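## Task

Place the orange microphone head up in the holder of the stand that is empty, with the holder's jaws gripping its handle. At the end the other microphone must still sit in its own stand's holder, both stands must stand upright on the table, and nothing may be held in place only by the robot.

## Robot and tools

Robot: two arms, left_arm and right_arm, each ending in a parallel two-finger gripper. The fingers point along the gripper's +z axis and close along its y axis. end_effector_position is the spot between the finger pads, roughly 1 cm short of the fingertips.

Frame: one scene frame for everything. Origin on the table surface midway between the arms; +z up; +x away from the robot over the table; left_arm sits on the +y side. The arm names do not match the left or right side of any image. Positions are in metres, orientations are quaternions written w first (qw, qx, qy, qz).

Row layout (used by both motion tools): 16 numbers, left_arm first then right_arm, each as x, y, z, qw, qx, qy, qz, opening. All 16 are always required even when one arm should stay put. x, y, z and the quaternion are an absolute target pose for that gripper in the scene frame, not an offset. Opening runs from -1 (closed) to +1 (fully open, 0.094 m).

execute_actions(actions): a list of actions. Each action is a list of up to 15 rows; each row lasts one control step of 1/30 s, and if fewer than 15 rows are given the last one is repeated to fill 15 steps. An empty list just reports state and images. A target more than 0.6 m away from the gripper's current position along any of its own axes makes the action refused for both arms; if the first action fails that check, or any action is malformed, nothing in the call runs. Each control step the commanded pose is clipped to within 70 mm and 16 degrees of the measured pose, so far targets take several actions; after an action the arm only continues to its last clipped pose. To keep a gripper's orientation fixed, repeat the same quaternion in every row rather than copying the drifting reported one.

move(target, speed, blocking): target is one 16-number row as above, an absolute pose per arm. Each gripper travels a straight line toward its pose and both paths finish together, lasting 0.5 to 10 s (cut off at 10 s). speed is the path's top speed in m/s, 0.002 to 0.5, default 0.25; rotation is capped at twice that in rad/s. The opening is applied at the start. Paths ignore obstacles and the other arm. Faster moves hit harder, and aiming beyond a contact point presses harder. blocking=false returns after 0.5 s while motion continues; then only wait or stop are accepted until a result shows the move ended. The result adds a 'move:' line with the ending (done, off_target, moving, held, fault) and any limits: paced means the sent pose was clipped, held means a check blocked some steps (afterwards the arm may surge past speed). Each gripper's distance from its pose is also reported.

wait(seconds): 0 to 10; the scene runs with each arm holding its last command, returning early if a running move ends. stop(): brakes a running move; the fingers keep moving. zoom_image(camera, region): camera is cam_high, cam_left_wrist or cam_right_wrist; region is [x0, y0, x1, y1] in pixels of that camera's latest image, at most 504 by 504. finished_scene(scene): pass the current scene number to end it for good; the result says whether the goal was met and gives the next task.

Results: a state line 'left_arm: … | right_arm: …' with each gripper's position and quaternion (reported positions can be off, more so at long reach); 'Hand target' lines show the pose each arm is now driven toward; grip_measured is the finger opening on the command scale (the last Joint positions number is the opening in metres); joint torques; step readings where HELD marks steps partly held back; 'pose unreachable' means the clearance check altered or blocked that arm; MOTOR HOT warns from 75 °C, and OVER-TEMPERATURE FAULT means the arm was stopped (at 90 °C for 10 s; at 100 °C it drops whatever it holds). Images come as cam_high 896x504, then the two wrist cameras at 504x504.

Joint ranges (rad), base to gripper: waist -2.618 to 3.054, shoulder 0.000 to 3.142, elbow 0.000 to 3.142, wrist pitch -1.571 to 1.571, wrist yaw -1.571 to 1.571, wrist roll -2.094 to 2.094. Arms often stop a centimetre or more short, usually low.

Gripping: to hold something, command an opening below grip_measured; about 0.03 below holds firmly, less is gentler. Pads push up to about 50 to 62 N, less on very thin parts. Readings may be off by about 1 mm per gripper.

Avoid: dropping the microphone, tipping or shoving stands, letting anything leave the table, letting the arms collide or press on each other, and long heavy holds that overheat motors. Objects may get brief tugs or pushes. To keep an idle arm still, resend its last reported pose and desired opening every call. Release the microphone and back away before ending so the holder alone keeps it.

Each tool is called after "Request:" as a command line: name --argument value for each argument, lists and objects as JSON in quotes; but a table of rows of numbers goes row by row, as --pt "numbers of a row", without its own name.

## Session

Request:
execute_actions --actions '[]'

Scene clock: 0.00 s.
left_arm: end_effector_position=(+0.5462, +0.0828, +0.2395) grip_measured=+1.000 end_effector_quat_wxyz=(+0.396, +0.483, +0.778, -0.058) | right_arm: end_effector_position=(+0.3613, -0.0251, +0.1416) grip_measured=+1.000 end_effector_quat_wxyz=(+0.477, -0.021, +0.845, +0.241)
Joint positions: left_arm=[-0.427  2.207  2.282 -0.839  0.192  0.591  0.094] | right_arm=[0.882 1.544 0.748 0.333 0.289 0.584 0.094]
Joint velocities: left_arm=[ 0.002 -0.002 -0.017  0.007  0.037 -0.022  0.   ] | right_arm=[-0.002 -0.002  0.012 -0.007  0.007  0.022  0.   ]
Joint torques (N m, as the arm reports them, + toward a larger angle): no reading
Hand target (left_arm): +0.546, +0.081, +0.259; +0.417, +0.480, +0.770, -0.061
Hand target (right_arm): +0.362, -0.025, +0.145; +0.479, -0.021, +0.844, +0.240

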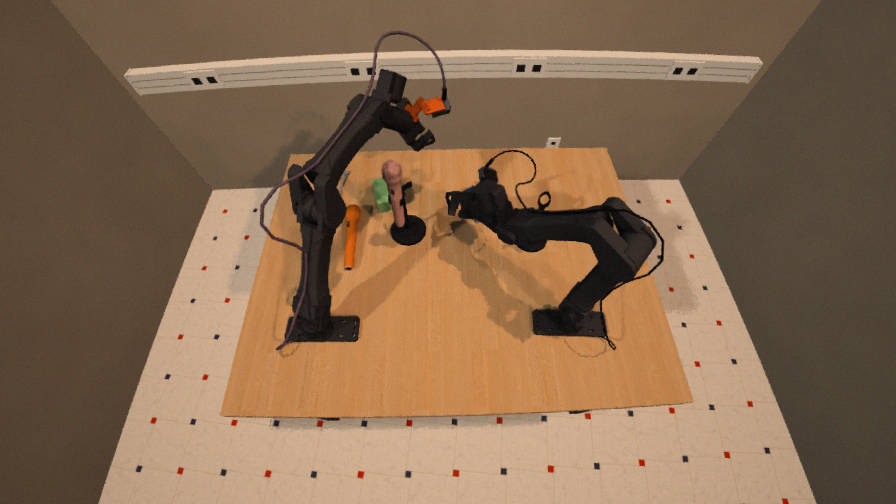

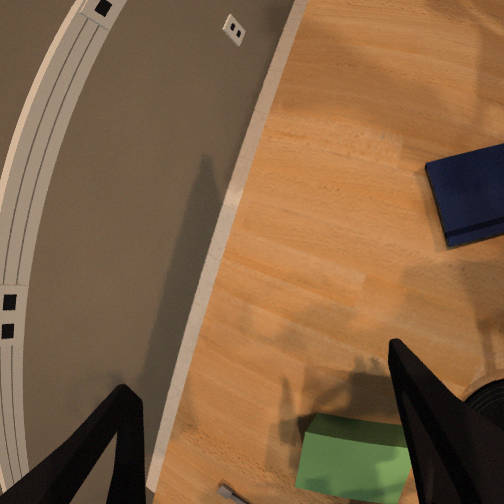

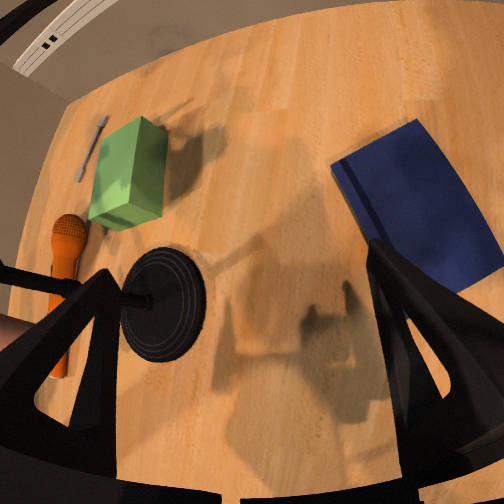

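Request:
move --target '[0.50,0.30,0.30,0.38,0,0.92,0,1, 0.17,-0.10,0.30,0.40,-0.38,0.80,0.20,1]' --speed 0.25

Scene clock: 3.83 s.
left_arm: end_effector_position=(+0.4975, +0.2976, +0.2687) grip_measured=+1.000 end_effector_quat_wxyz=(+0.341, +0.014, +0.940, +0.006) | right_arm: end_effector_position=(+0.1788, -0.0960, +0.2936) grip_measured=+1.000 end_effector_quat_wxyz=(+0.399, -0.376, +0.813, +0.196)
Joint positions: left_arm=[-0.176  1.82   1.926 -0.99  -0.122 -0.115  0.094] | right_arm=[ 1.056  0.873  1.143 -0.922  0.076  0.083  0.094]
Joint velocities: left_arm=[-0.022 -0.012 -0.002 -0.037 -0.007 -0.051  0.   ] | right_arm=[-0.002 -0.012 -0.012  0.022 -0.022 -0.007  0.   ]
Joint torques (N m, as the arm reports them, + toward a larger angle): left_arm=[  0.53 -10.99   9.16   1.57  -0.14  -0.11] | right_arm=[ 0.72 -1.13  9.69  1.85  0.01 -0.1 ]
Hand target (left_arm): +0.497, +0.301, +0.301; +0.378, +0.001, +0.926, +0.002
Hand target (right_arm): +0.173, -0.100, +0.302; +0.403, -0.384, +0.806, +0.200
Off the commanded pose (left_arm): 0.031 m, 5 deg.
Off the commanded pose (right_arm): 0.012 m, 1 deg.
move: off_target (left_arm, right_arm)

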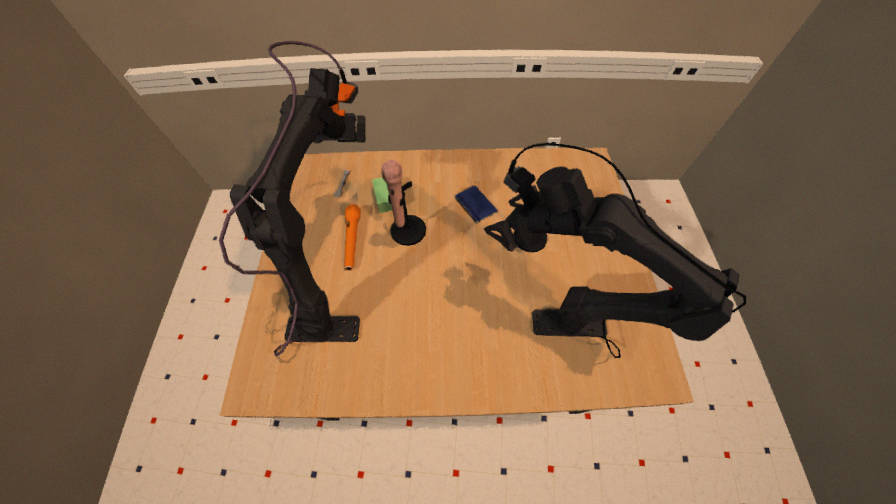

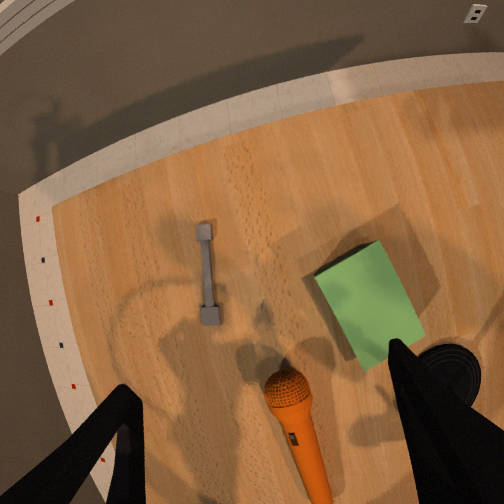

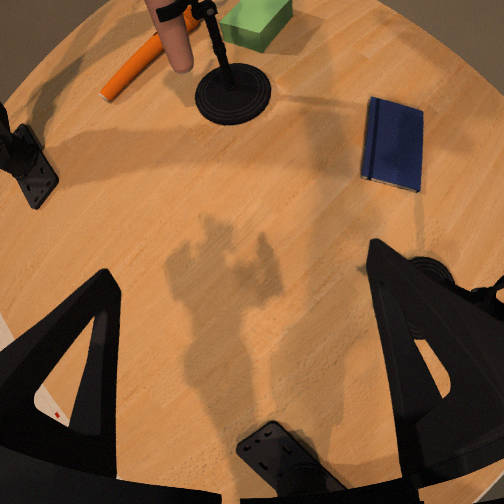

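Request:
move --target '[0.245,0.315,0.075,0,-0.03,1,0,1, 0.17,-0.36,0.34,0.56,-0.12,0.815,0.08,1]' --speed 0.3

Request:
zoom_image --camera "cam_high" --region '[480, 160, 600, 280]'

Scene clock: 6.87 s.
left_arm: end_effector_position=(+0.2414, +0.3176, +0.0699) grip_measured=+1.000 end_effector_quat_wxyz=(-0.019, -0.022, +1.000, +0.006) | right_arm: end_effector_position=(+0.1765, -0.3587, +0.3322) grip_measured=+1.000 end_effector_quat_wxyz=(+0.527, +0.011, +0.836, -0.152)
Joint positions: left_arm=[-0.207  1.455  0.963 -1.118 -0.002 -0.262  0.094] | right_arm=[ 0.16   0.449  1.124 -1.114  0.35  -0.108  0.094]
Joint velocities: left_arm=[-0.002 -0.007  0.002  0.081 -0.007 -0.022  0.   ] | right_arm=[ 0.154 -0.002 -0.007  0.095  0.154  0.007  0.   ]
Joint torques (N m, as the arm reports them, + toward a larger angle): left_arm=[-0.89 -6.3   5.07  0.36  0.1  -0.02] | right_arm=[0.65 3.69 7.9  2.29 0.25 0.1 ]
Hand target (left_arm): +0.245, +0.313, +0.075; +0.000, -0.023, +1.000, -0.003
Hand target (right_arm): +0.172, -0.362, +0.342; +0.539, +0.023, +0.827, -0.155
Off the commanded pose (left_arm): 0.007 m, 2 deg.
Off the commanded pose (right_arm): 0.010 m, 31 deg; orientation clipped at the last step of the last action.
move: off_target (right_arm); limits=paced

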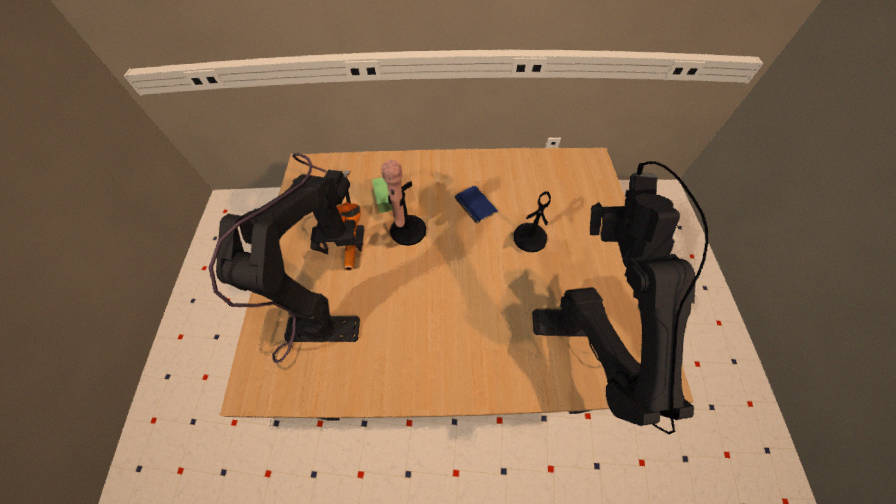

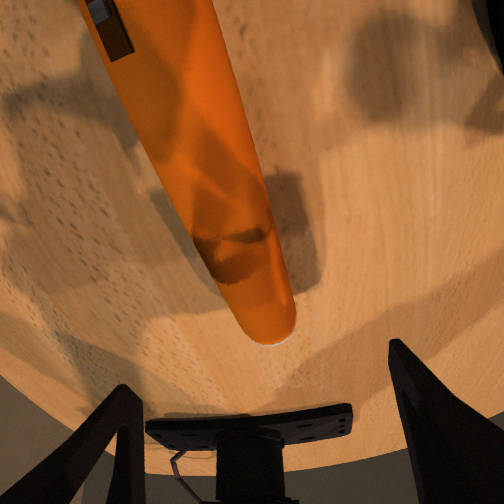

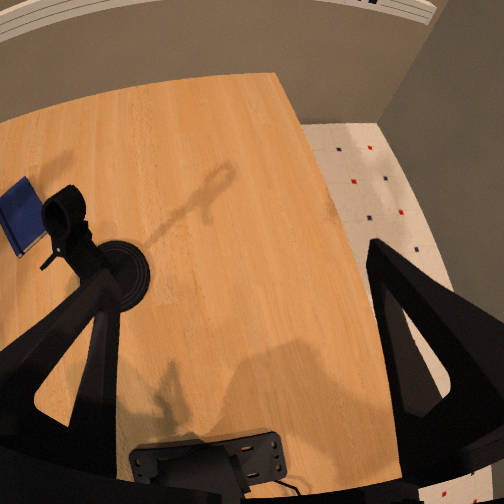

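Region (480, 160, 600, 280) of cam_high's 896x504 image, scaled by 4.200, with more detail than that image has.

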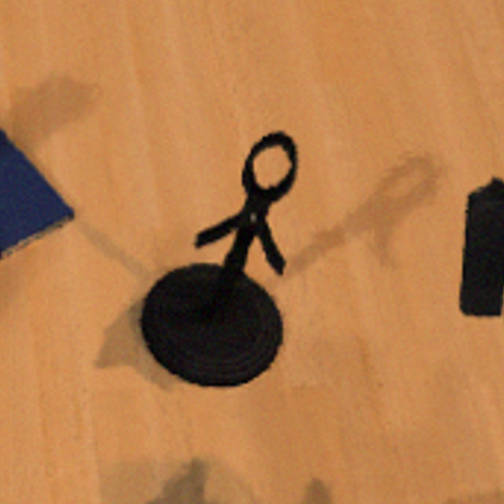

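Request:
move --target '[0.245,0.315,0.018,0.01,-0.05,1,0,1, 0.10,-0.14,0.20,0.1,-0.61,0.79,0.08,1]' --speed 0.3

Scene clock: 14.70 s.
left_arm: end_effector_position=(+0.2452, +0.3167, +0.0224) grip_measured=+1.000 end_effector_quat_wxyz=(+0.009, -0.051, +0.999, -0.001) | right_arm: end_effector_position=(+0.0960, -0.1437, +0.1942) grip_measured=+1.000 end_effector_quat_wxyz=(+0.092, -0.607, +0.787, +0.062)
Joint positions: left_arm=[-0.207  1.482  0.788 -0.857 -0.002 -0.319  0.094] | right_arm=[ 1.188  1.071  1.18  -1.46  -0.028 -0.193  0.094]
Joint velocities: left_arm=[-0.017  0.002  0.017 -0.022 -0.007 -0.037  0.   ] | right_arm=[ 0.002 -0.002  0.007 -0.022 -0.051 -0.066  0.   ]
Joint torques (N m, as the arm reports them, + toward a larger angle): left_arm=[-0.89 -3.84  4.11  0.54 -0.04 -0.04] | right_arm=[-0.67 -0.39  8.13  1.16 -0.18 -0.08]
Hand target (left_arm): +0.245, +0.315, +0.018; +0.010, -0.050, +0.999, +0.000
Hand target (right_arm): +0.098, -0.137, +0.198; +0.099, -0.609, +0.784, +0.072
Off the commanded pose (left_arm): 0.005 m, 0 deg.
Off the commanded pose (right_arm): 0.008 m, 2 deg.
move: done

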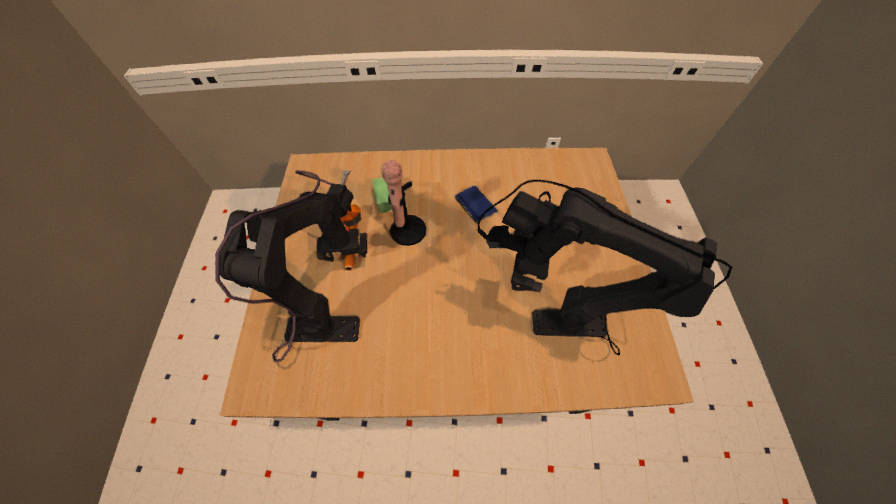

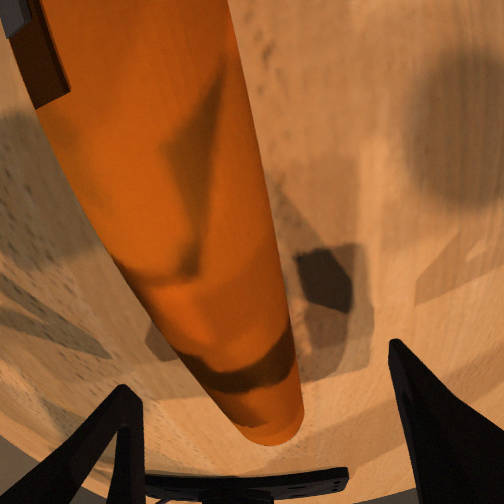

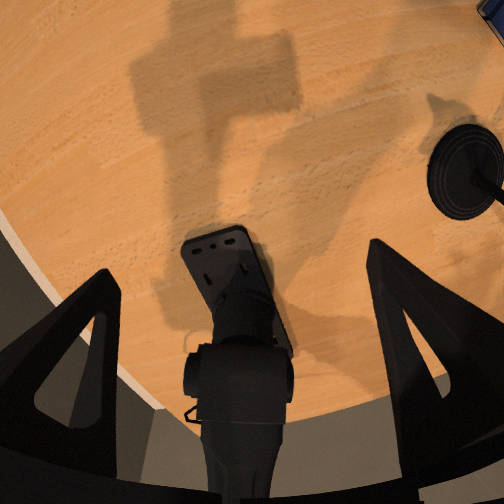

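Request:
execute_actions --actions '[]'

Scene clock: 17.03 s.
left_arm: end_effector_position=(+0.2453, +0.3167, +0.0224) grip_measured=+1.000 end_effector_quat_wxyz=(+0.010, -0.051, +0.999, -0.002) | right_arm: end_effector_position=(+0.0958, -0.1436, +0.1943) grip_measured=+1.000 end_effector_quat_wxyz=(+0.092, -0.608, +0.786, +0.062)
Joint positions: left_arm=[-0.207  1.482  0.788 -0.857 -0.002 -0.319  0.094] | right_arm=[ 1.188  1.071  1.18  -1.46  -0.03  -0.195  0.094]
Joint velocities: left_arm=[ 0.017 -0.002  0.002 -0.066 -0.037 -0.037  0.   ] | right_arm=[ 0.002 -0.012  0.012  0.11  -0.037  0.022  0.   ]
Joint torques (N m, as the arm reports them, + toward a larger angle): left_arm=[-1.05 -3.75  4.03  0.52 -0.03 -0.06] | right_arm=[-0.76 -0.44  8.18  1.17 -0.15 -0.11]
Hand target (left_arm): +0.245, +0.315, +0.018; +0.010, -0.050, +0.999, +0.000
Hand target (right_arm): +0.098, -0.137, +0.198; +0.099, -0.609, +0.784, +0.072
Off the commanded pose (left_arm): 0.005 m, 0 deg.
Off the commanded pose (right_arm): 0.008 m, 2 deg.

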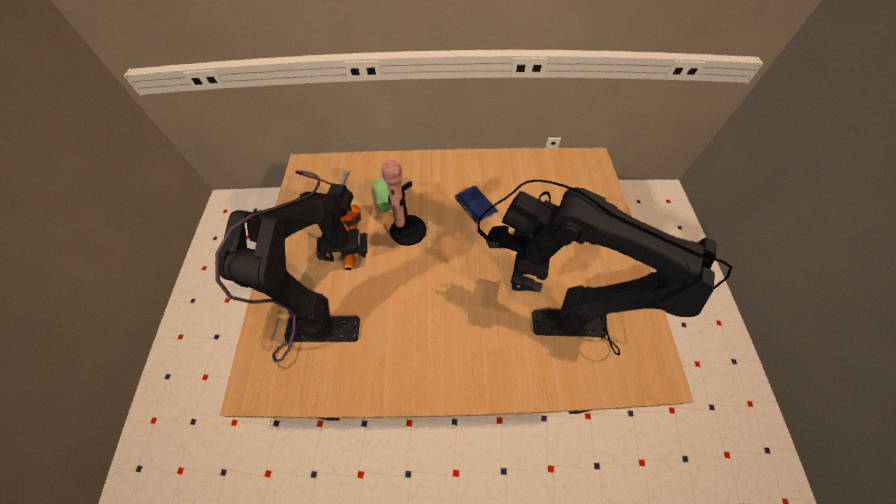

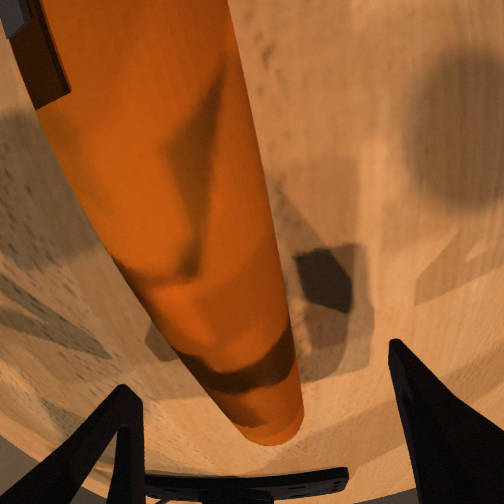

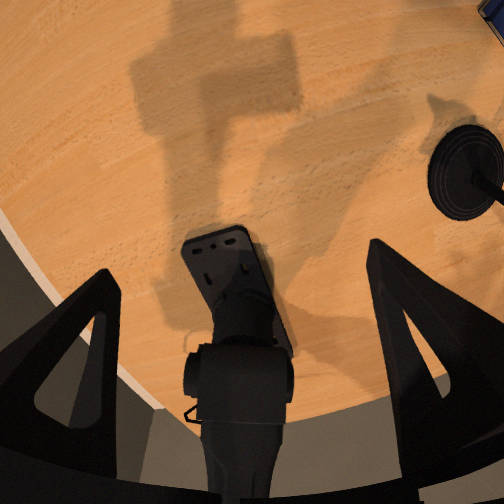

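Request:
execute_actions --actions '[[[0.243,0.318,0.014,0.01,-0.05,1,0,0.6,0.10,-0.14,0.20,0.1,-0.61,0.79,0.08,1],[0.243,0.318,0.014,0.01,-0.05,1,0,0.4,0.10,-0.14,0.20,0.1,-0.61,0.79,0.08,1],[0.243,0.318,0.014,0.01,-0.05,1,0,0.2,0.10,-0.14,0.20,0.1,-0.61,0.79,0.08,1],[0.243,0.318,0.014,0.01,-0.05,1,0,0.0,0.10,-0.14,0.20,0.1,-0.61,0.79,0.08,1]],[[0.243,0.318,0.014,0.01,-0.05,1,0,-0.1,0.10,-0.14,0.20,0.1,-0.61,0.79,0.08,1],[0.243,0.318,0.014,0.01,-0.05,1,0,-0.15,0.10,-0.14,0.20,0.1,-0.61,0.79,0.08,1],[0.243,0.318,0.014,0.01,-0.05,1,0,-0.2,0.10,-0.14,0.20,0.1,-0.61,0.79,0.08,1],[0.243,0.318,0.014,0.01,-0.05,1,0,-0.25,0.10,-0.14,0.20,0.1,-0.61,0.79,0.08,1],[0.243,0.318,0.014,0.01,-0.05,1,0,-0.3,0.10,-0.14,0.20,0.1,-0.61,0.79,0.08,1],[0.243,0.318,0.014,0.01,-0.05,1,0,-0.34,0.10,-0.14,0.20,0.1,-0.61,0.79,0.08,1],[0.243,0.318,0.014,0.01,-0.05,1,0,-0.38,0.10,-0.14,0.20,0.1,-0.61,0.79,0.08,1],[0.243,0.318,0.014,0.01,-0.05,1,0,-0.41,0.10,-0.14,0.20,0.1,-0.61,0.79,0.08,1],[0.243,0.318,0.014,0.01,-0.05,1,0,-0.44,0.10,-0.14,0.20,0.1,-0.61,0.79,0.08,1]],[[0.243,0.318,0.014,0.01,-0.05,1,0,-0.44,0.10,-0.14,0.20,0.1,-0.61,0.79,0.08,1]]]'

Scene clock: 19.97 s.
left_arm: end_effector_position=(+0.2428, +0.3173, +0.0178) grip_measured=-0.398 end_effector_quat_wxyz=(+0.009, -0.051, +0.999, -0.001) | right_arm: end_effector_position=(+0.0985, -0.1447, +0.1944) grip_measured=+1.000 end_effector_quat_wxyz=(+0.089, -0.605, +0.788, +0.069)
Joint positions: left_arm=[-0.207  1.482  0.767 -0.837 -0.002 -0.319  0.028] | right_arm=[ 1.151  1.071  1.18  -1.46  -0.051 -0.221  0.094]
Joint velocities: left_arm=[-0.002 -0.022  0.002 -0.051  0.051 -0.066 -0.001] | right_arm=[ 0.002 -0.002 -0.007 -0.022 -0.037  0.022  0.   ]
Joint torques (N m, as the arm reports them, + toward a larger angle): left_arm=[ 0.04 -3.93  4.5   0.44 -0.07  0.06] | right_arm=[-0.7  -1.06  8.53  1.08 -0.17 -0.11]
Hand target (left_arm): +0.243, +0.318, +0.014; +0.010, -0.050, +0.999, +0.000
Hand target (right_arm): +0.100, -0.140, +0.200; +0.099, -0.606, +0.785, +0.080
Off the commanded pose (left_arm): 0.004 m, 0 deg.
Off the commanded pose (right_arm): 0.007 m, 2 deg.
Step readings (end_effector_position; steps 1 to 15: 1st action; 16 to 30: 2nd action; 31 to 45: 3rd action):
0: left_arm (+0.2453, +0.3167, +0.0224) | right_arm (+0.0958, -0.1436, +0.1943)
1: left_arm (+0.2454, +0.3167, +0.0219) | right_arm (+0.0960, -0.1437, +0.1943)
2: left_arm (+0.2452, +0.3168, +0.0210) | right_arm (+0.0974, -0.1443, +0.1943)
4: left_arm (+0.2430, +0.3172, +0.0190) | right_arm (+0.0994, -0.1452, +0.1943)
8: left_arm (+0.2412, +0.3176, +0.0178) | right_arm (+0.0993, -0.1451, +0.1944)
15: left_arm (+0.2423, +0.3174, +0.0178) | right_arm (+0.0987, -0.1448, +0.1944)
16: left_arm (+0.2424, +0.3174, +0.0178) | right_arm (+0.0987, -0.1448, +0.1944)
17: left_arm (+0.2424, +0.3174, +0.0178) | right_arm (+0.0986, -0.1447, +0.1944)
19: left_arm (+0.2425, +0.3173, +0.0178) | right_arm (+0.0986, -0.1447, +0.1944)
23: left_arm (+0.2428, +0.3173, +0.0178) | right_arm (+0.0986, -0.1447, +0.1944)
30: left_arm (+0.2428, +0.3173, +0.0178) | right_arm (+0.0986, -0.1447, +0.1944)
31: left_arm (+0.2428, +0.3173, +0.0178) | right_arm (+0.0986, -0.1447, +0.1944)
32: left_arm (+0.2428, +0.3173, +0.0178) | right_arm (+0.0985, -0.1447, +0.1944)
34: left_arm (+0.2428, +0.3173, +0.0178) | right_arm (+0.0985, -0.1447, +0.1944)
38: left_arm (+0.2428, +0.3173, +0.0178) | right_arm (+0.0985, -0.1447, +0.1944)
45: end_effector_position above

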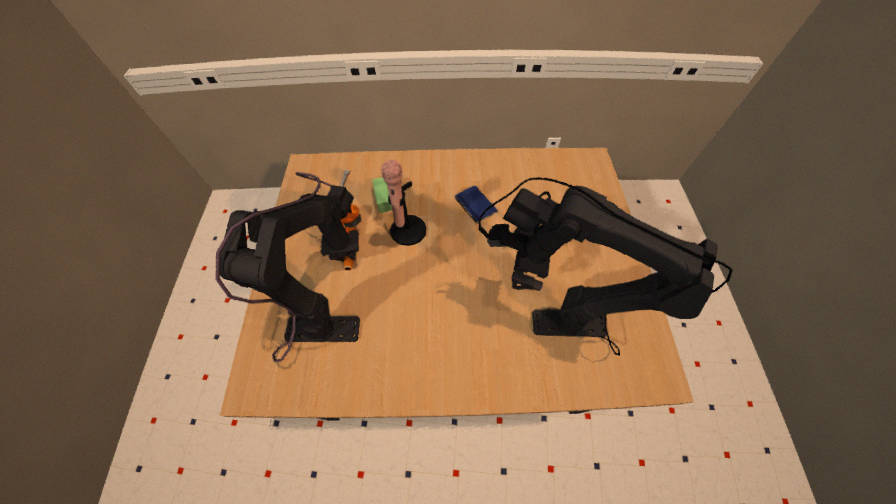

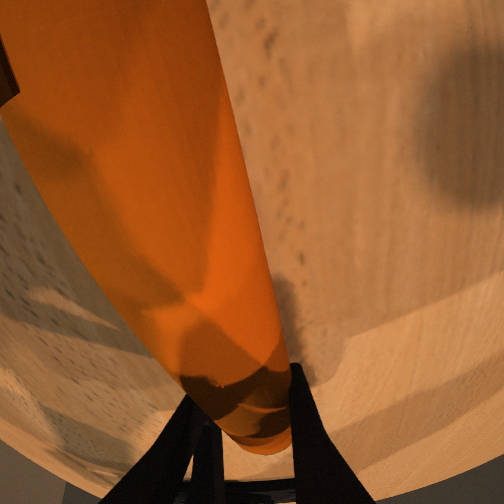

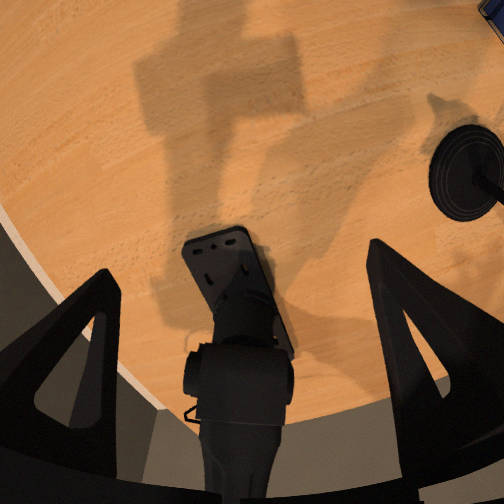

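Request:
move --target '[0.243,0.318,0.014,0.01,-0.05,1,0,-0.44,0.20,-0.17,0.18,-0.104,-0.847,0.180,-0.489,1]' --speed 0.35

Scene clock: 24.77 s.
left_arm: end_effector_position=(+0.2428, +0.3173, +0.0178) grip_measured=-0.398 end_effector_quat_wxyz=(+0.009, -0.051, +0.999, -0.001) | right_arm: end_effector_position=(+0.1970, -0.1696, +0.1818) grip_measured=+1.000 end_effector_quat_wxyz=(+0.099, +0.849, -0.188, +0.483)
Joint positions: left_arm=[-0.207  1.482  0.767 -0.837 -0.002 -0.319  0.028] | right_arm=[ 1.459  1.441  1.034 -1.54   0.986 -1.113  0.094]
Joint velocities: left_arm=[ 0.002 -0.002 -0.032 -0.007  0.007  0.022 -0.001] | right_arm=[ 0.007 -0.002  0.012 -0.037 -0.022 -0.007  0.   ]
Joint torques (N m, as the arm reports them, + toward a larger angle): left_arm=[ 0.08 -3.79  4.12  0.51 -0.02  0.06] | right_arm=[ 0.52 -4.11  4.86 -0.08  0.76 -0.12]
Hand target (left_arm): +0.243, +0.318, +0.014; +0.010, -0.050, +0.999, +0.000
Hand target (right_arm): +0.198, -0.168, +0.182; +0.096, +0.847, -0.178, +0.492
Off the commanded pose (left_arm): 0.004 m, 0 deg.
Off the commanded pose (right_arm): 0.004 m, 1 deg.
move: done

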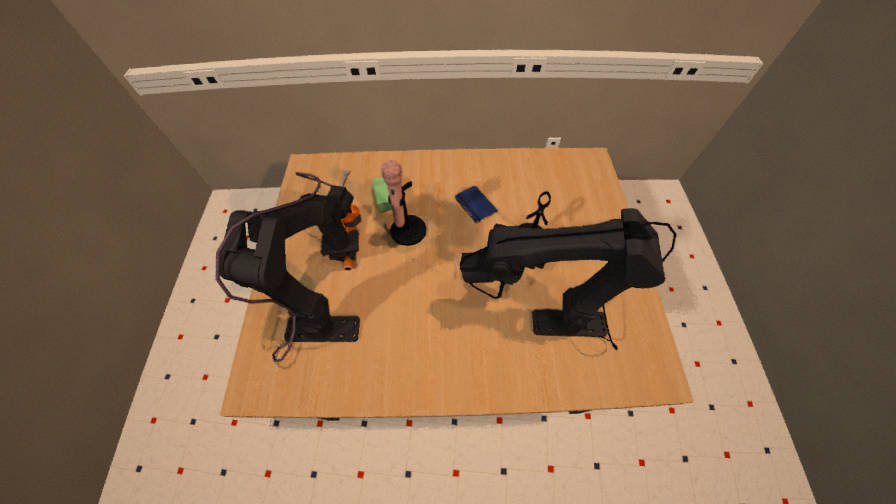

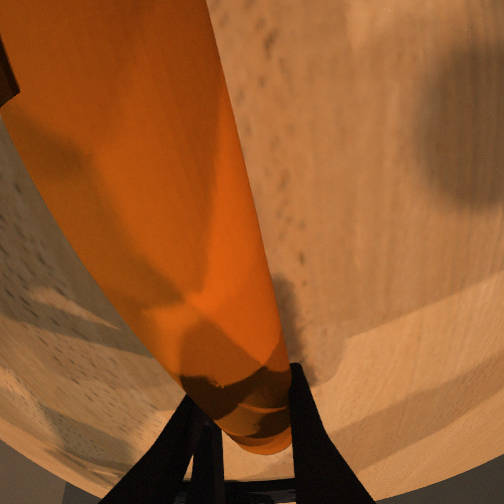

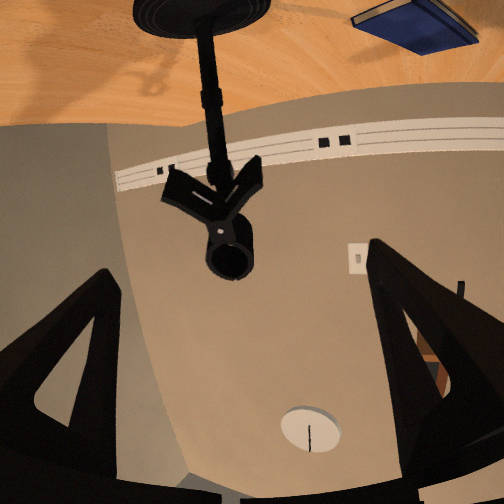

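Request:
move --target '[0.243,0.318,0.014,0.01,-0.05,1,0,-0.44,0.235,-0.195,0.165,-0.104,-0.847,0.180,-0.489,1]' --speed 0.15

Request:
zoom_image --camera "cam_high" --region '[460,160,640,300]'

Scene clock: 27.37 s.
left_arm: end_effector_position=(+0.2428, +0.3173, +0.0178) grip_measured=-0.398 end_effector_quat_wxyz=(+0.009, -0.051, +0.999, -0.001) | right_arm: end_effector_position=(+0.2329, -0.1923, +0.1620) grip_measured=+1.000 end_effector_quat_wxyz=(+0.112, +0.852, -0.179, +0.480)
Joint positions: left_arm=[-0.207  1.482  0.767 -0.837 -0.002 -0.319  0.028] | right_arm=[ 1.256  1.334  0.888 -1.21   1.029 -1.493  0.094]
Joint velocities: left_arm=[ 0.002  0.012  0.017  0.007  0.007 -0.022 -0.001] | right_arm=[ 0.002 -0.027  0.002  0.022  0.022  0.007  0.   ]
Joint torques (N m, as the arm reports them, + toward a larger angle): left_arm=[ 0.01 -3.79  4.1   0.51 -0.04  0.08] | right_arm=[-0.69 -4.88  5.32  0.45  0.8  -0.17]
Hand target (left_arm): +0.243, +0.318, +0.014; +0.010, -0.050, +0.999, +0.000
Hand target (right_arm): +0.235, -0.196, +0.165; +0.107, +0.847, -0.181, +0.489
Off the commanded pose (left_arm): 0.004 m, 0 deg.
Off the commanded pose (right_arm): 0.005 m, 1 deg.
move: done

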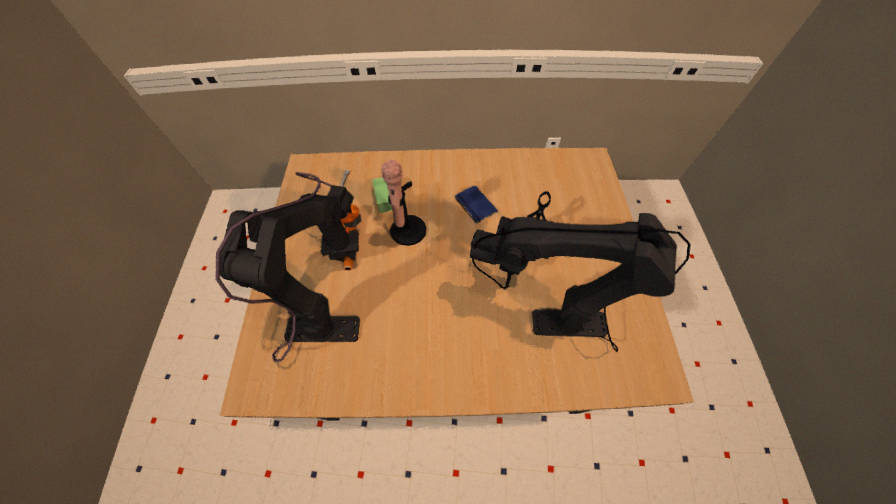

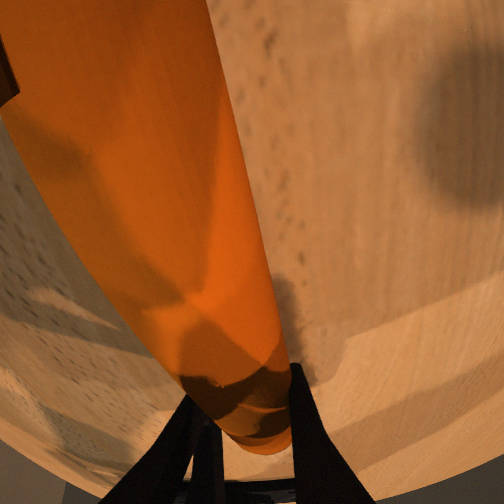

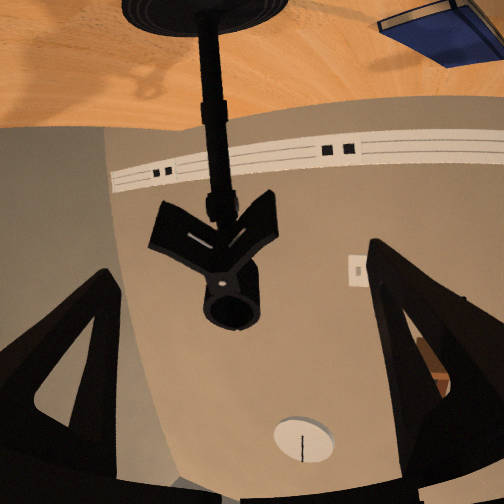

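Region (460, 160, 640, 300) of cam_high's 896x504 image, scaled by 2.800, with more detail than that image has.

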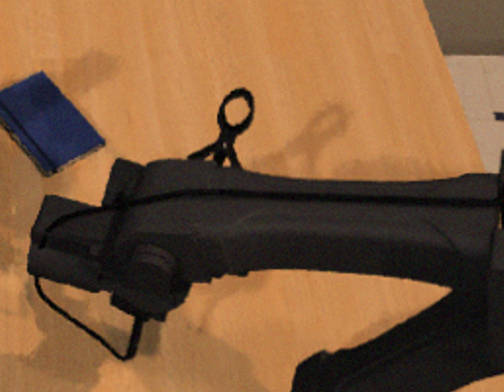

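Request:
move --target '[0.243,0.318,0.014,0.01,-0.05,1,0,-0.44,0.270,-0.224,0.151,-0.104,-0.847,0.180,-0.489,1]' --speed 0.1

Scene clock: 30.10 s.
left_arm: end_effector_position=(+0.2428, +0.3173, +0.0178) grip_measured=-0.398 end_effector_quat_wxyz=(+0.009, -0.051, +0.999, -0.001) | right_arm: end_effector_position=(+0.2703, -0.2219, +0.1502) grip_measured=+1.000 end_effector_quat_wxyz=(+0.112, +0.848, -0.179, +0.486)
Joint positions: left_arm=[-0.207  1.482  0.767 -0.837 -0.002 -0.319  0.028] | right_arm=[ 1.02   1.197  0.727 -0.793  1.015 -1.947  0.094]
Joint velocities: left_arm=[-0.002  0.002  0.002 -0.051  0.007 -0.022  0.   ] | right_arm=[-0.017 -0.012 -0.002  0.051  0.037 -0.051  0.   ]
Joint torques (N m, as the arm reports them, + toward a larger angle): left_arm=[-0.17 -3.81  4.24  0.51 -0.04  0.1 ] | right_arm=[-0.81 -4.4   6.06  1.14  0.51 -0.13]
Hand target (left_arm): +0.243, +0.318, +0.014; +0.010, -0.050, +0.999, +0.000
Hand target (right_arm): +0.270, -0.225, +0.151; +0.107, +0.847, -0.182, +0.487
Off the commanded pose (left_arm): 0.004 m, 0 deg.
Off the commanded pose (right_arm): 0.002 m, 1 deg.
move: done

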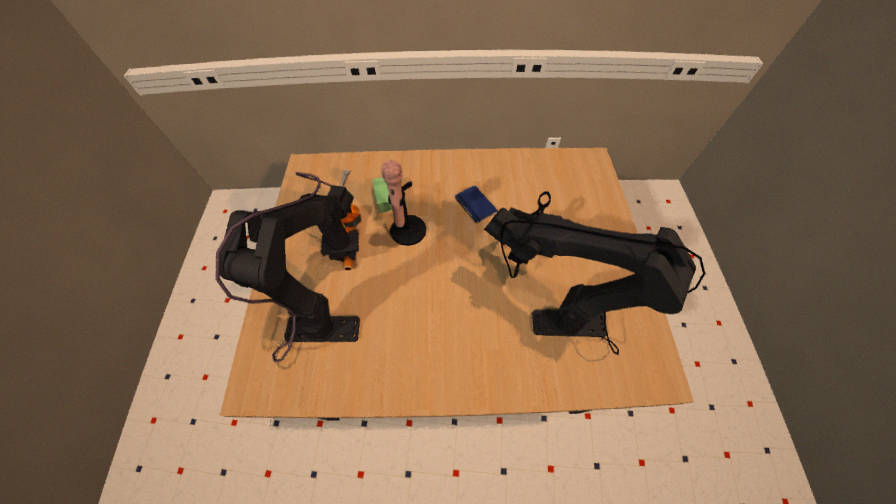

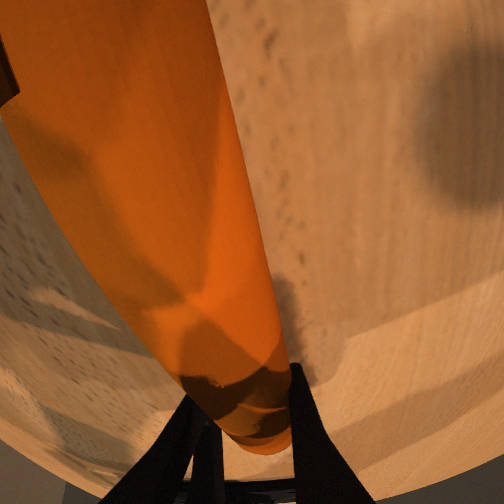

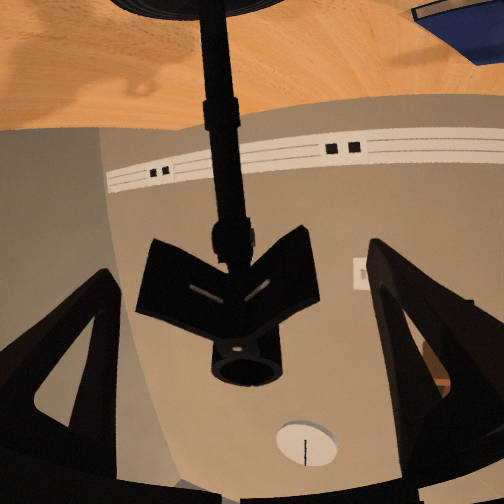

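Request:
execute_actions --actions '[[[0.243,0.318,0.014,0.01,-0.05,1,0,-0.44,0.270,-0.227,0.150,-0.104,-0.847,0.180,-0.489,0.9],[0.243,0.318,0.014,0.01,-0.05,1,0,-0.44,0.270,-0.229,0.149,-0.104,-0.847,0.180,-0.489,0.8],[0.243,0.318,0.014,0.01,-0.05,1,0,-0.44,0.271,-0.232,0.148,-0.104,-0.847,0.180,-0.489,0.7],[0.243,0.318,0.014,0.01,-0.05,1,0,-0.44,0.271,-0.232,0.148,-0.104,-0.847,0.180,-0.489,0.6]],[[0.243,0.318,0.014,0.01,-0.05,1,0,-0.44,0.271,-0.232,0.148,-0.104,-0.847,0.180,-0.489,0.5]]]'

Scene clock: 33.40 s.
left_arm: end_effector_position=(+0.2428, +0.3173, +0.0178) grip_measured=-0.398 end_effector_quat_wxyz=(+0.009, -0.051, +0.999, -0.001) | right_arm: end_effector_position=(+0.2718, -0.2287, +0.1474) grip_measured=+0.503 end_effector_quat_wxyz=(+0.109, +0.848, -0.177, +0.487)
Joint positions: left_arm=[-0.207  1.482  0.767 -0.837 -0.002 -0.319  0.028] | right_arm=[ 0.991  1.156  0.685 -0.733  1.003 -2.011  0.071]
Joint velocities: left_arm=[-0.002  0.012  0.017 -0.051  0.066 -0.007  0.   ] | right_arm=[-0.027  0.002 -0.007  0.051  0.051 -0.022 -0.001]
Joint torques (N m, as the arm reports them, + toward a larger angle): left_arm=[ 0.07 -3.58  3.98  0.48  0.    0.09] | right_arm=[-0.69 -4.08  6.12  1.28  0.52 -0.14]
Hand target (left_arm): +0.243, +0.318, +0.014; +0.010, -0.050, +0.999, +0.000
Hand target (right_arm): +0.271, -0.232, +0.148; +0.104, +0.847, -0.180, +0.489
Off the commanded pose (left_arm): 0.004 m, 0 deg.
Off the commanded pose (right_arm): 0.003 m, 1 deg.
Step readings (end_effector_position; steps 1 to 15: 1st action; 16 to 30: 2nd action):
0: left_arm (+0.2428, +0.3173, +0.0178) | right_arm (+0.2705, -0.2214, +0.1502)
1: left_arm (+0.2428, +0.3173, +0.0178) | right_arm (+0.2707, -0.2215, +0.1501)
2: left_arm (+0.2428, +0.3173, +0.0178) | right_arm (+0.2706, -0.2223, +0.1496)
4: left_arm (+0.2428, +0.3173, +0.0178) | right_arm (+0.2704, -0.2271, +0.1480)
8: left_arm (+0.2428, +0.3173, +0.0178) | right_arm (+0.2701, -0.2315, +0.1468)
15: left_arm (+0.2428, +0.3173, +0.0178) | right_arm (+0.2714, -0.2294, +0.1472)
16: left_arm (+0.2428, +0.3173, +0.0178) | right_arm (+0.2714, -0.2293, +0.1473)
17: left_arm (+0.2428, +0.3173, +0.0178) | right_arm (+0.2715, -0.2292, +0.1473)
19: left_arm (+0.2428, +0.3173, +0.0178) | right_arm (+0.2716, -0.2290, +0.1474)
23: left_arm (+0.2428, +0.3173, +0.0178) | right_arm (+0.2717, -0.2288, +0.1474)
30: end_effector_position above

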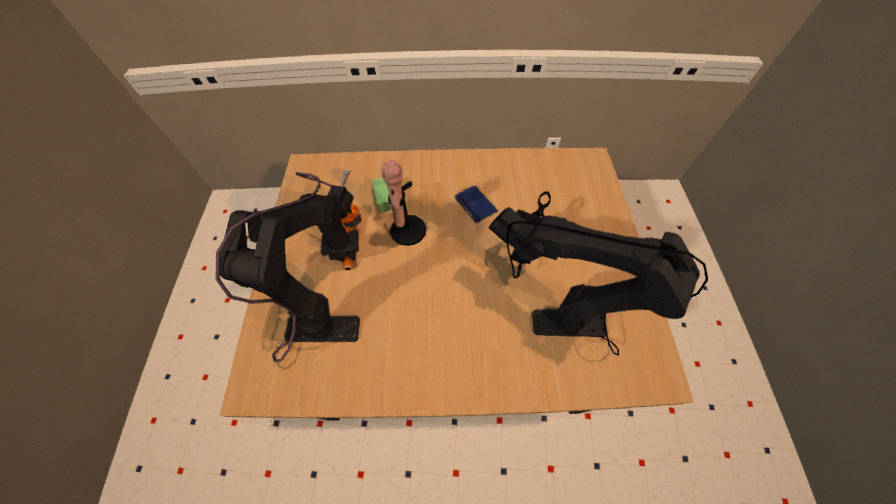

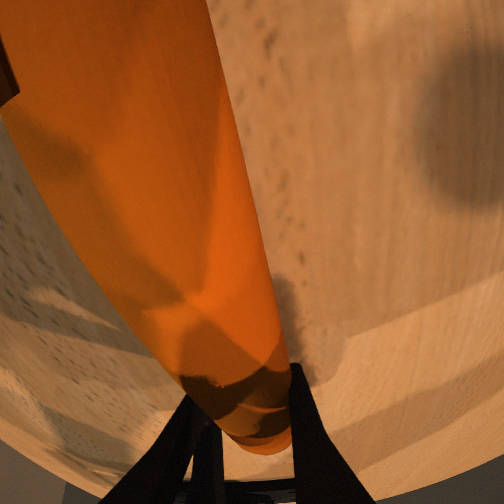

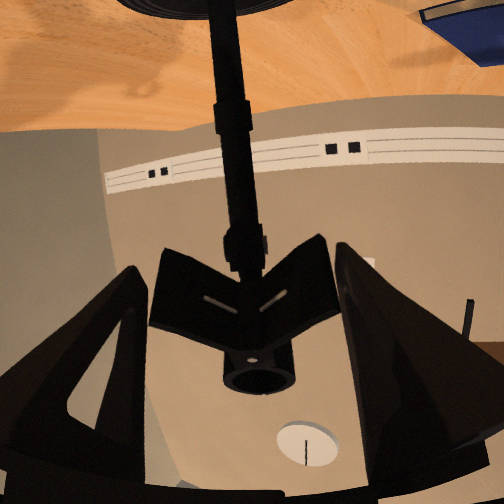

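Request:
execute_actions --actions '[[[0.243,0.318,0.014,0.01,-0.05,1,0,-0.44,0.271,-0.232,0.148,-0.104,-0.847,0.180,-0.489,0.44],[0.243,0.318,0.014,0.01,-0.05,1,0,-0.44,0.271,-0.232,0.148,-0.104,-0.847,0.180,-0.489,0.39],[0.243,0.318,0.014,0.01,-0.05,1,0,-0.44,0.271,-0.232,0.148,-0.104,-0.847,0.180,-0.489,0.34],[0.243,0.318,0.014,0.01,-0.05,1,0,-0.44,0.271,-0.232,0.148,-0.104,-0.847,0.180,-0.489,0.29],[0.243,0.318,0.014,0.01,-0.05,1,0,-0.44,0.271,-0.232,0.148,-0.104,-0.847,0.180,-0.489,0.24],[0.243,0.318,0.014,0.01,-0.05,1,0,-0.44,0.271,-0.232,0.148,-0.104,-0.847,0.180,-0.489,0.19],[0.243,0.318,0.014,0.01,-0.05,1,0,-0.44,0.271,-0.232,0.148,-0.104,-0.847,0.180,-0.489,0.14],[0.243,0.318,0.014,0.01,-0.05,1,0,-0.44,0.270,-0.232,0.147,-0.104,-0.847,0.180,-0.489,0.09],[0.243,0.318,0.014,0.01,-0.05,1,0,-0.44,0.270,-0.232,0.147,-0.104,-0.847,0.180,-0.489,0.04],[0.243,0.318,0.014,0.01,-0.05,1,0,-0.44,0.270,-0.231,0.147,-0.104,-0.847,0.180,-0.489,-0.01],[0.243,0.318,0.014,0.01,-0.05,1,0,-0.44,0.269,-0.231,0.146,-0.104,-0.847,0.180,-0.489,-0.06],[0.243,0.318,0.014,0.01,-0.05,1,0,-0.44,0.269,-0.231,0.146,-0.104,-0.847,0.180,-0.489,-0.11],[0.243,0.318,0.014,0.01,-0.05,1,0,-0.44,0.268,-0.231,0.146,-0.104,-0.847,0.180,-0.489,-0.16],[0.243,0.318,0.014,0.01,-0.05,1,0,-0.44,0.268,-0.231,0.145,-0.104,-0.847,0.180,-0.489,-0.21],[0.243,0.318,0.014,0.01,-0.05,1,0,-0.44,0.267,-0.230,0.145,-0.104,-0.847,0.180,-0.489,-0.26]],[[0.243,0.318,0.014,0.01,-0.05,1,0,-0.44,0.267,-0.230,0.145,-0.104,-0.847,0.180,-0.489,-0.31],[0.243,0.318,0.014,0.01,-0.05,1,0,-0.44,0.267,-0.230,0.145,-0.104,-0.847,0.180,-0.489,-0.36],[0.243,0.318,0.014,0.01,-0.05,1,0,-0.44,0.266,-0.230,0.144,-0.104,-0.847,0.180,-0.489,-0.41],[0.243,0.318,0.014,0.01,-0.05,1,0,-0.44,0.266,-0.230,0.144,-0.104,-0.847,0.180,-0.489,-0.46],[0.243,0.318,0.014,0.01,-0.05,1,0,-0.44,0.266,-0.230,0.144,-0.104,-0.847,0.180,-0.489,-0.5],[0.243,0.318,0.014,0.01,-0.05,1,0,-0.44,0.266,-0.230,0.144,-0.104,-0.847,0.180,-0.489,-0.54],[0.243,0.318,0.014,0.01,-0.05,1,0,-0.44,0.266,-0.230,0.144,-0.104,-0.847,0.180,-0.489,-0.58]]]'

Scene clock: 36.37 s.
left_arm: end_effector_position=(+0.2428, +0.3173, +0.0178) grip_measured=-0.398 end_effector_quat_wxyz=(+0.009, -0.051, +0.999, -0.001) | right_arm: end_effector_position=(+0.2679, -0.2260, +0.1398) grip_measured=-0.512 end_effector_quat_wxyz=(+0.103, +0.855, -0.173, +0.478)
Joint positions: left_arm=[-0.207  1.482  0.767 -0.837 -0.002 -0.319  0.028] | right_arm=[ 1.003  1.156  0.669 -0.731  0.982 -1.999  0.023]
Joint velocities: left_arm=[ 0.017  0.012 -0.002 -0.051 -0.066 -0.022 -0.   ] | right_arm=[-0.007 -0.002 -0.002 -0.022  0.022 -0.022  0.001]
Joint torques (N m, as the arm reports them, + toward a larger angle): left_arm=[ 0.02 -3.78  4.36  0.46 -0.02  0.08] | right_arm=[ 0.66 -3.48  6.79  0.97  0.84  0.17]
Hand target (left_arm): +0.243, +0.318, +0.014; +0.010, -0.050, +0.999, +0.000
Hand target (right_arm): +0.266, -0.230, +0.144; +0.103, +0.847, -0.180, +0.489
Off the commanded pose (left_arm): 0.004 m, 0 deg.
Off the commanded pose (right_arm): 0.006 m, 2 deg.
Step readings (end_effector_position; steps 1 to 15: 1st action; 16 to 30: 2nd action):
0: left_arm (+0.2428, +0.3173, +0.0178) | right_arm (+0.2718, -0.2287, +0.1474)
1: left_arm (+0.2428, +0.3173, +0.0178) | right_arm (+0.2718, -0.2287, +0.1474)
2: left_arm (+0.2428, +0.3173, +0.0178) | right_arm (+0.2718, -0.2287, +0.1474)
4: left_arm (+0.2428, +0.3173, +0.0178) | right_arm (+0.2721, -0.2280, +0.1473)
8: left_arm (+0.2428, +0.3173, +0.0178) | right_arm (+0.2717, -0.2266, +0.1453)
15: left_arm (+0.2428, +0.3173, +0.0178) | right_arm (+0.2704, -0.2269, +0.1425)
16: left_arm (+0.2428, +0.3173, +0.0178) | right_arm (+0.2700, -0.2263, +0.1419)
17: left_arm (+0.2428, +0.3173, +0.0178) | right_arm (+0.2695, -0.2260, +0.1413)
19: left_arm (+0.2428, +0.3173, +0.0178) | right_arm (+0.2688, -0.2258, +0.1404)
23: left_arm (+0.2428, +0.3173, +0.0178) | right_arm (+0.2679, -0.2260, +0.1398)
30: end_effector_position above

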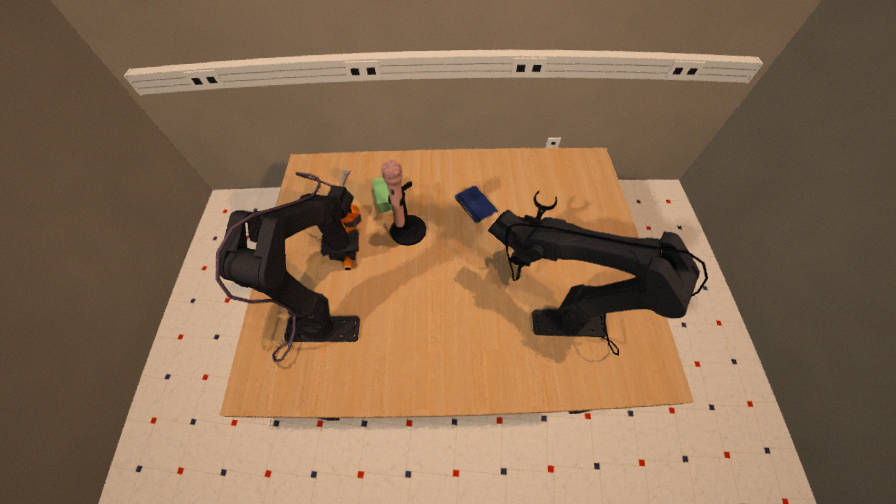

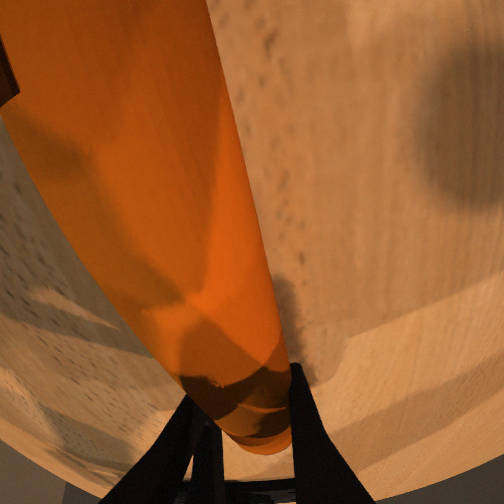

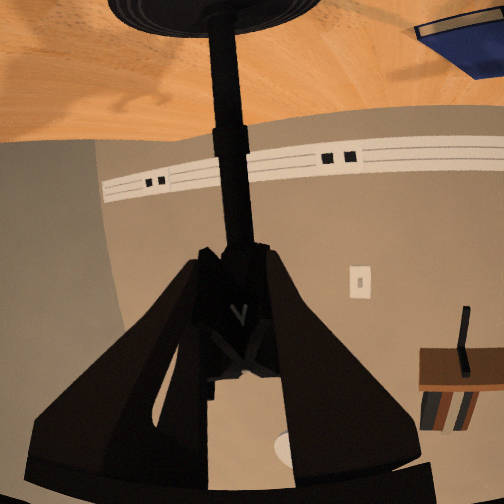

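Request:
move --target '[0.235,0.320,0.10,0.01,-0.05,1,0,-0.44,0.236,-0.168,0.152,0.044,0.8697,-0.0675,0.487,-0.6]' --speed 0.06

Scene clock: 42.60 s.
left_arm: end_effector_position=(+0.2192, +0.3225, +0.0836) grip_measured=-0.400 end_effector_quat_wxyz=(-0.033, -0.050, +0.998, +0.010) | right_arm: end_effector_position=(+0.2349, -0.1770, +0.1401) grip_measured=-0.512 end_effector_quat_wxyz=(+0.065, +0.873, -0.061, +0.480)
Joint positions: left_arm=[-0.207  1.382  0.956 -1.213 -0.002 -0.319  0.028] | right_arm=[ 1.255  1.156  0.683 -0.815  0.986 -1.97   0.023]
Joint velocities: left_arm=[ 0.002  0.002 -0.002 -0.007 -0.066 -0.022 -0.   ] | right_arm=[ 0.002  0.002  0.007 -0.051 -0.022  0.007 -0.   ]
Joint torques (N m, as the arm reports them, + toward a larger angle): left_arm=[ 0.26 -6.26  8.48  0.24 -0.03  0.08] | right_arm=[ 1.19 -2.88 10.6   0.99  0.58  0.07]
Hand target (left_arm): +0.235, +0.320, +0.100; +0.010, -0.050, +0.999, +0.000
Hand target (right_arm): +0.235, -0.168, +0.152; +0.042, +0.870, -0.068, +0.487
Off the commanded pose (left_arm): 0.023 m, 5 deg.
Off the commanded pose (right_arm): 0.015 m, 3 deg.
move: off_target (left_arm, right_arm)

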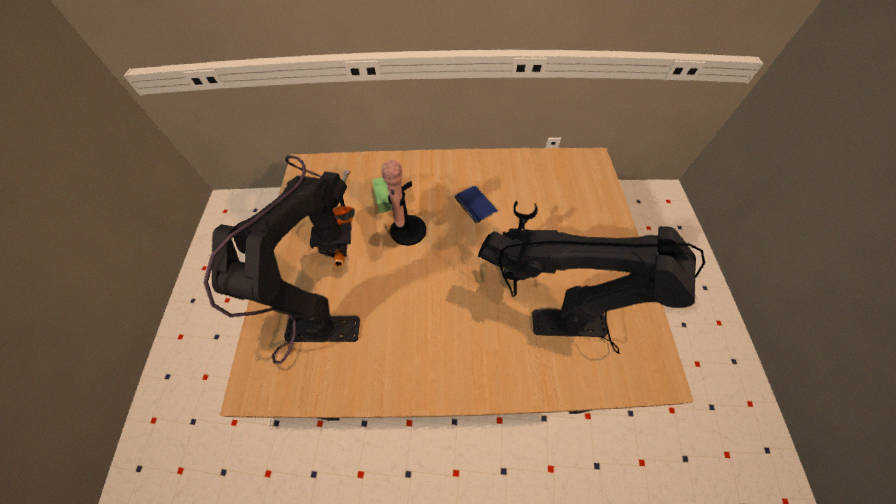

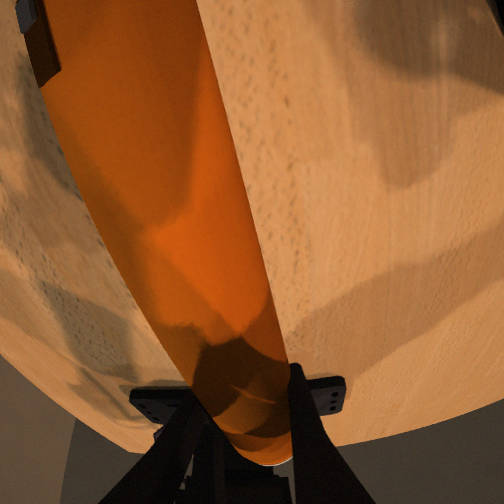

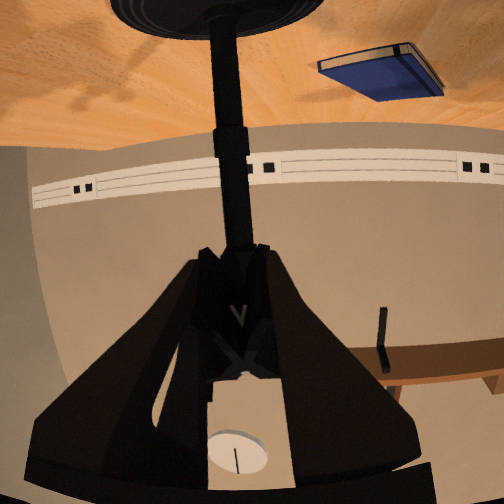

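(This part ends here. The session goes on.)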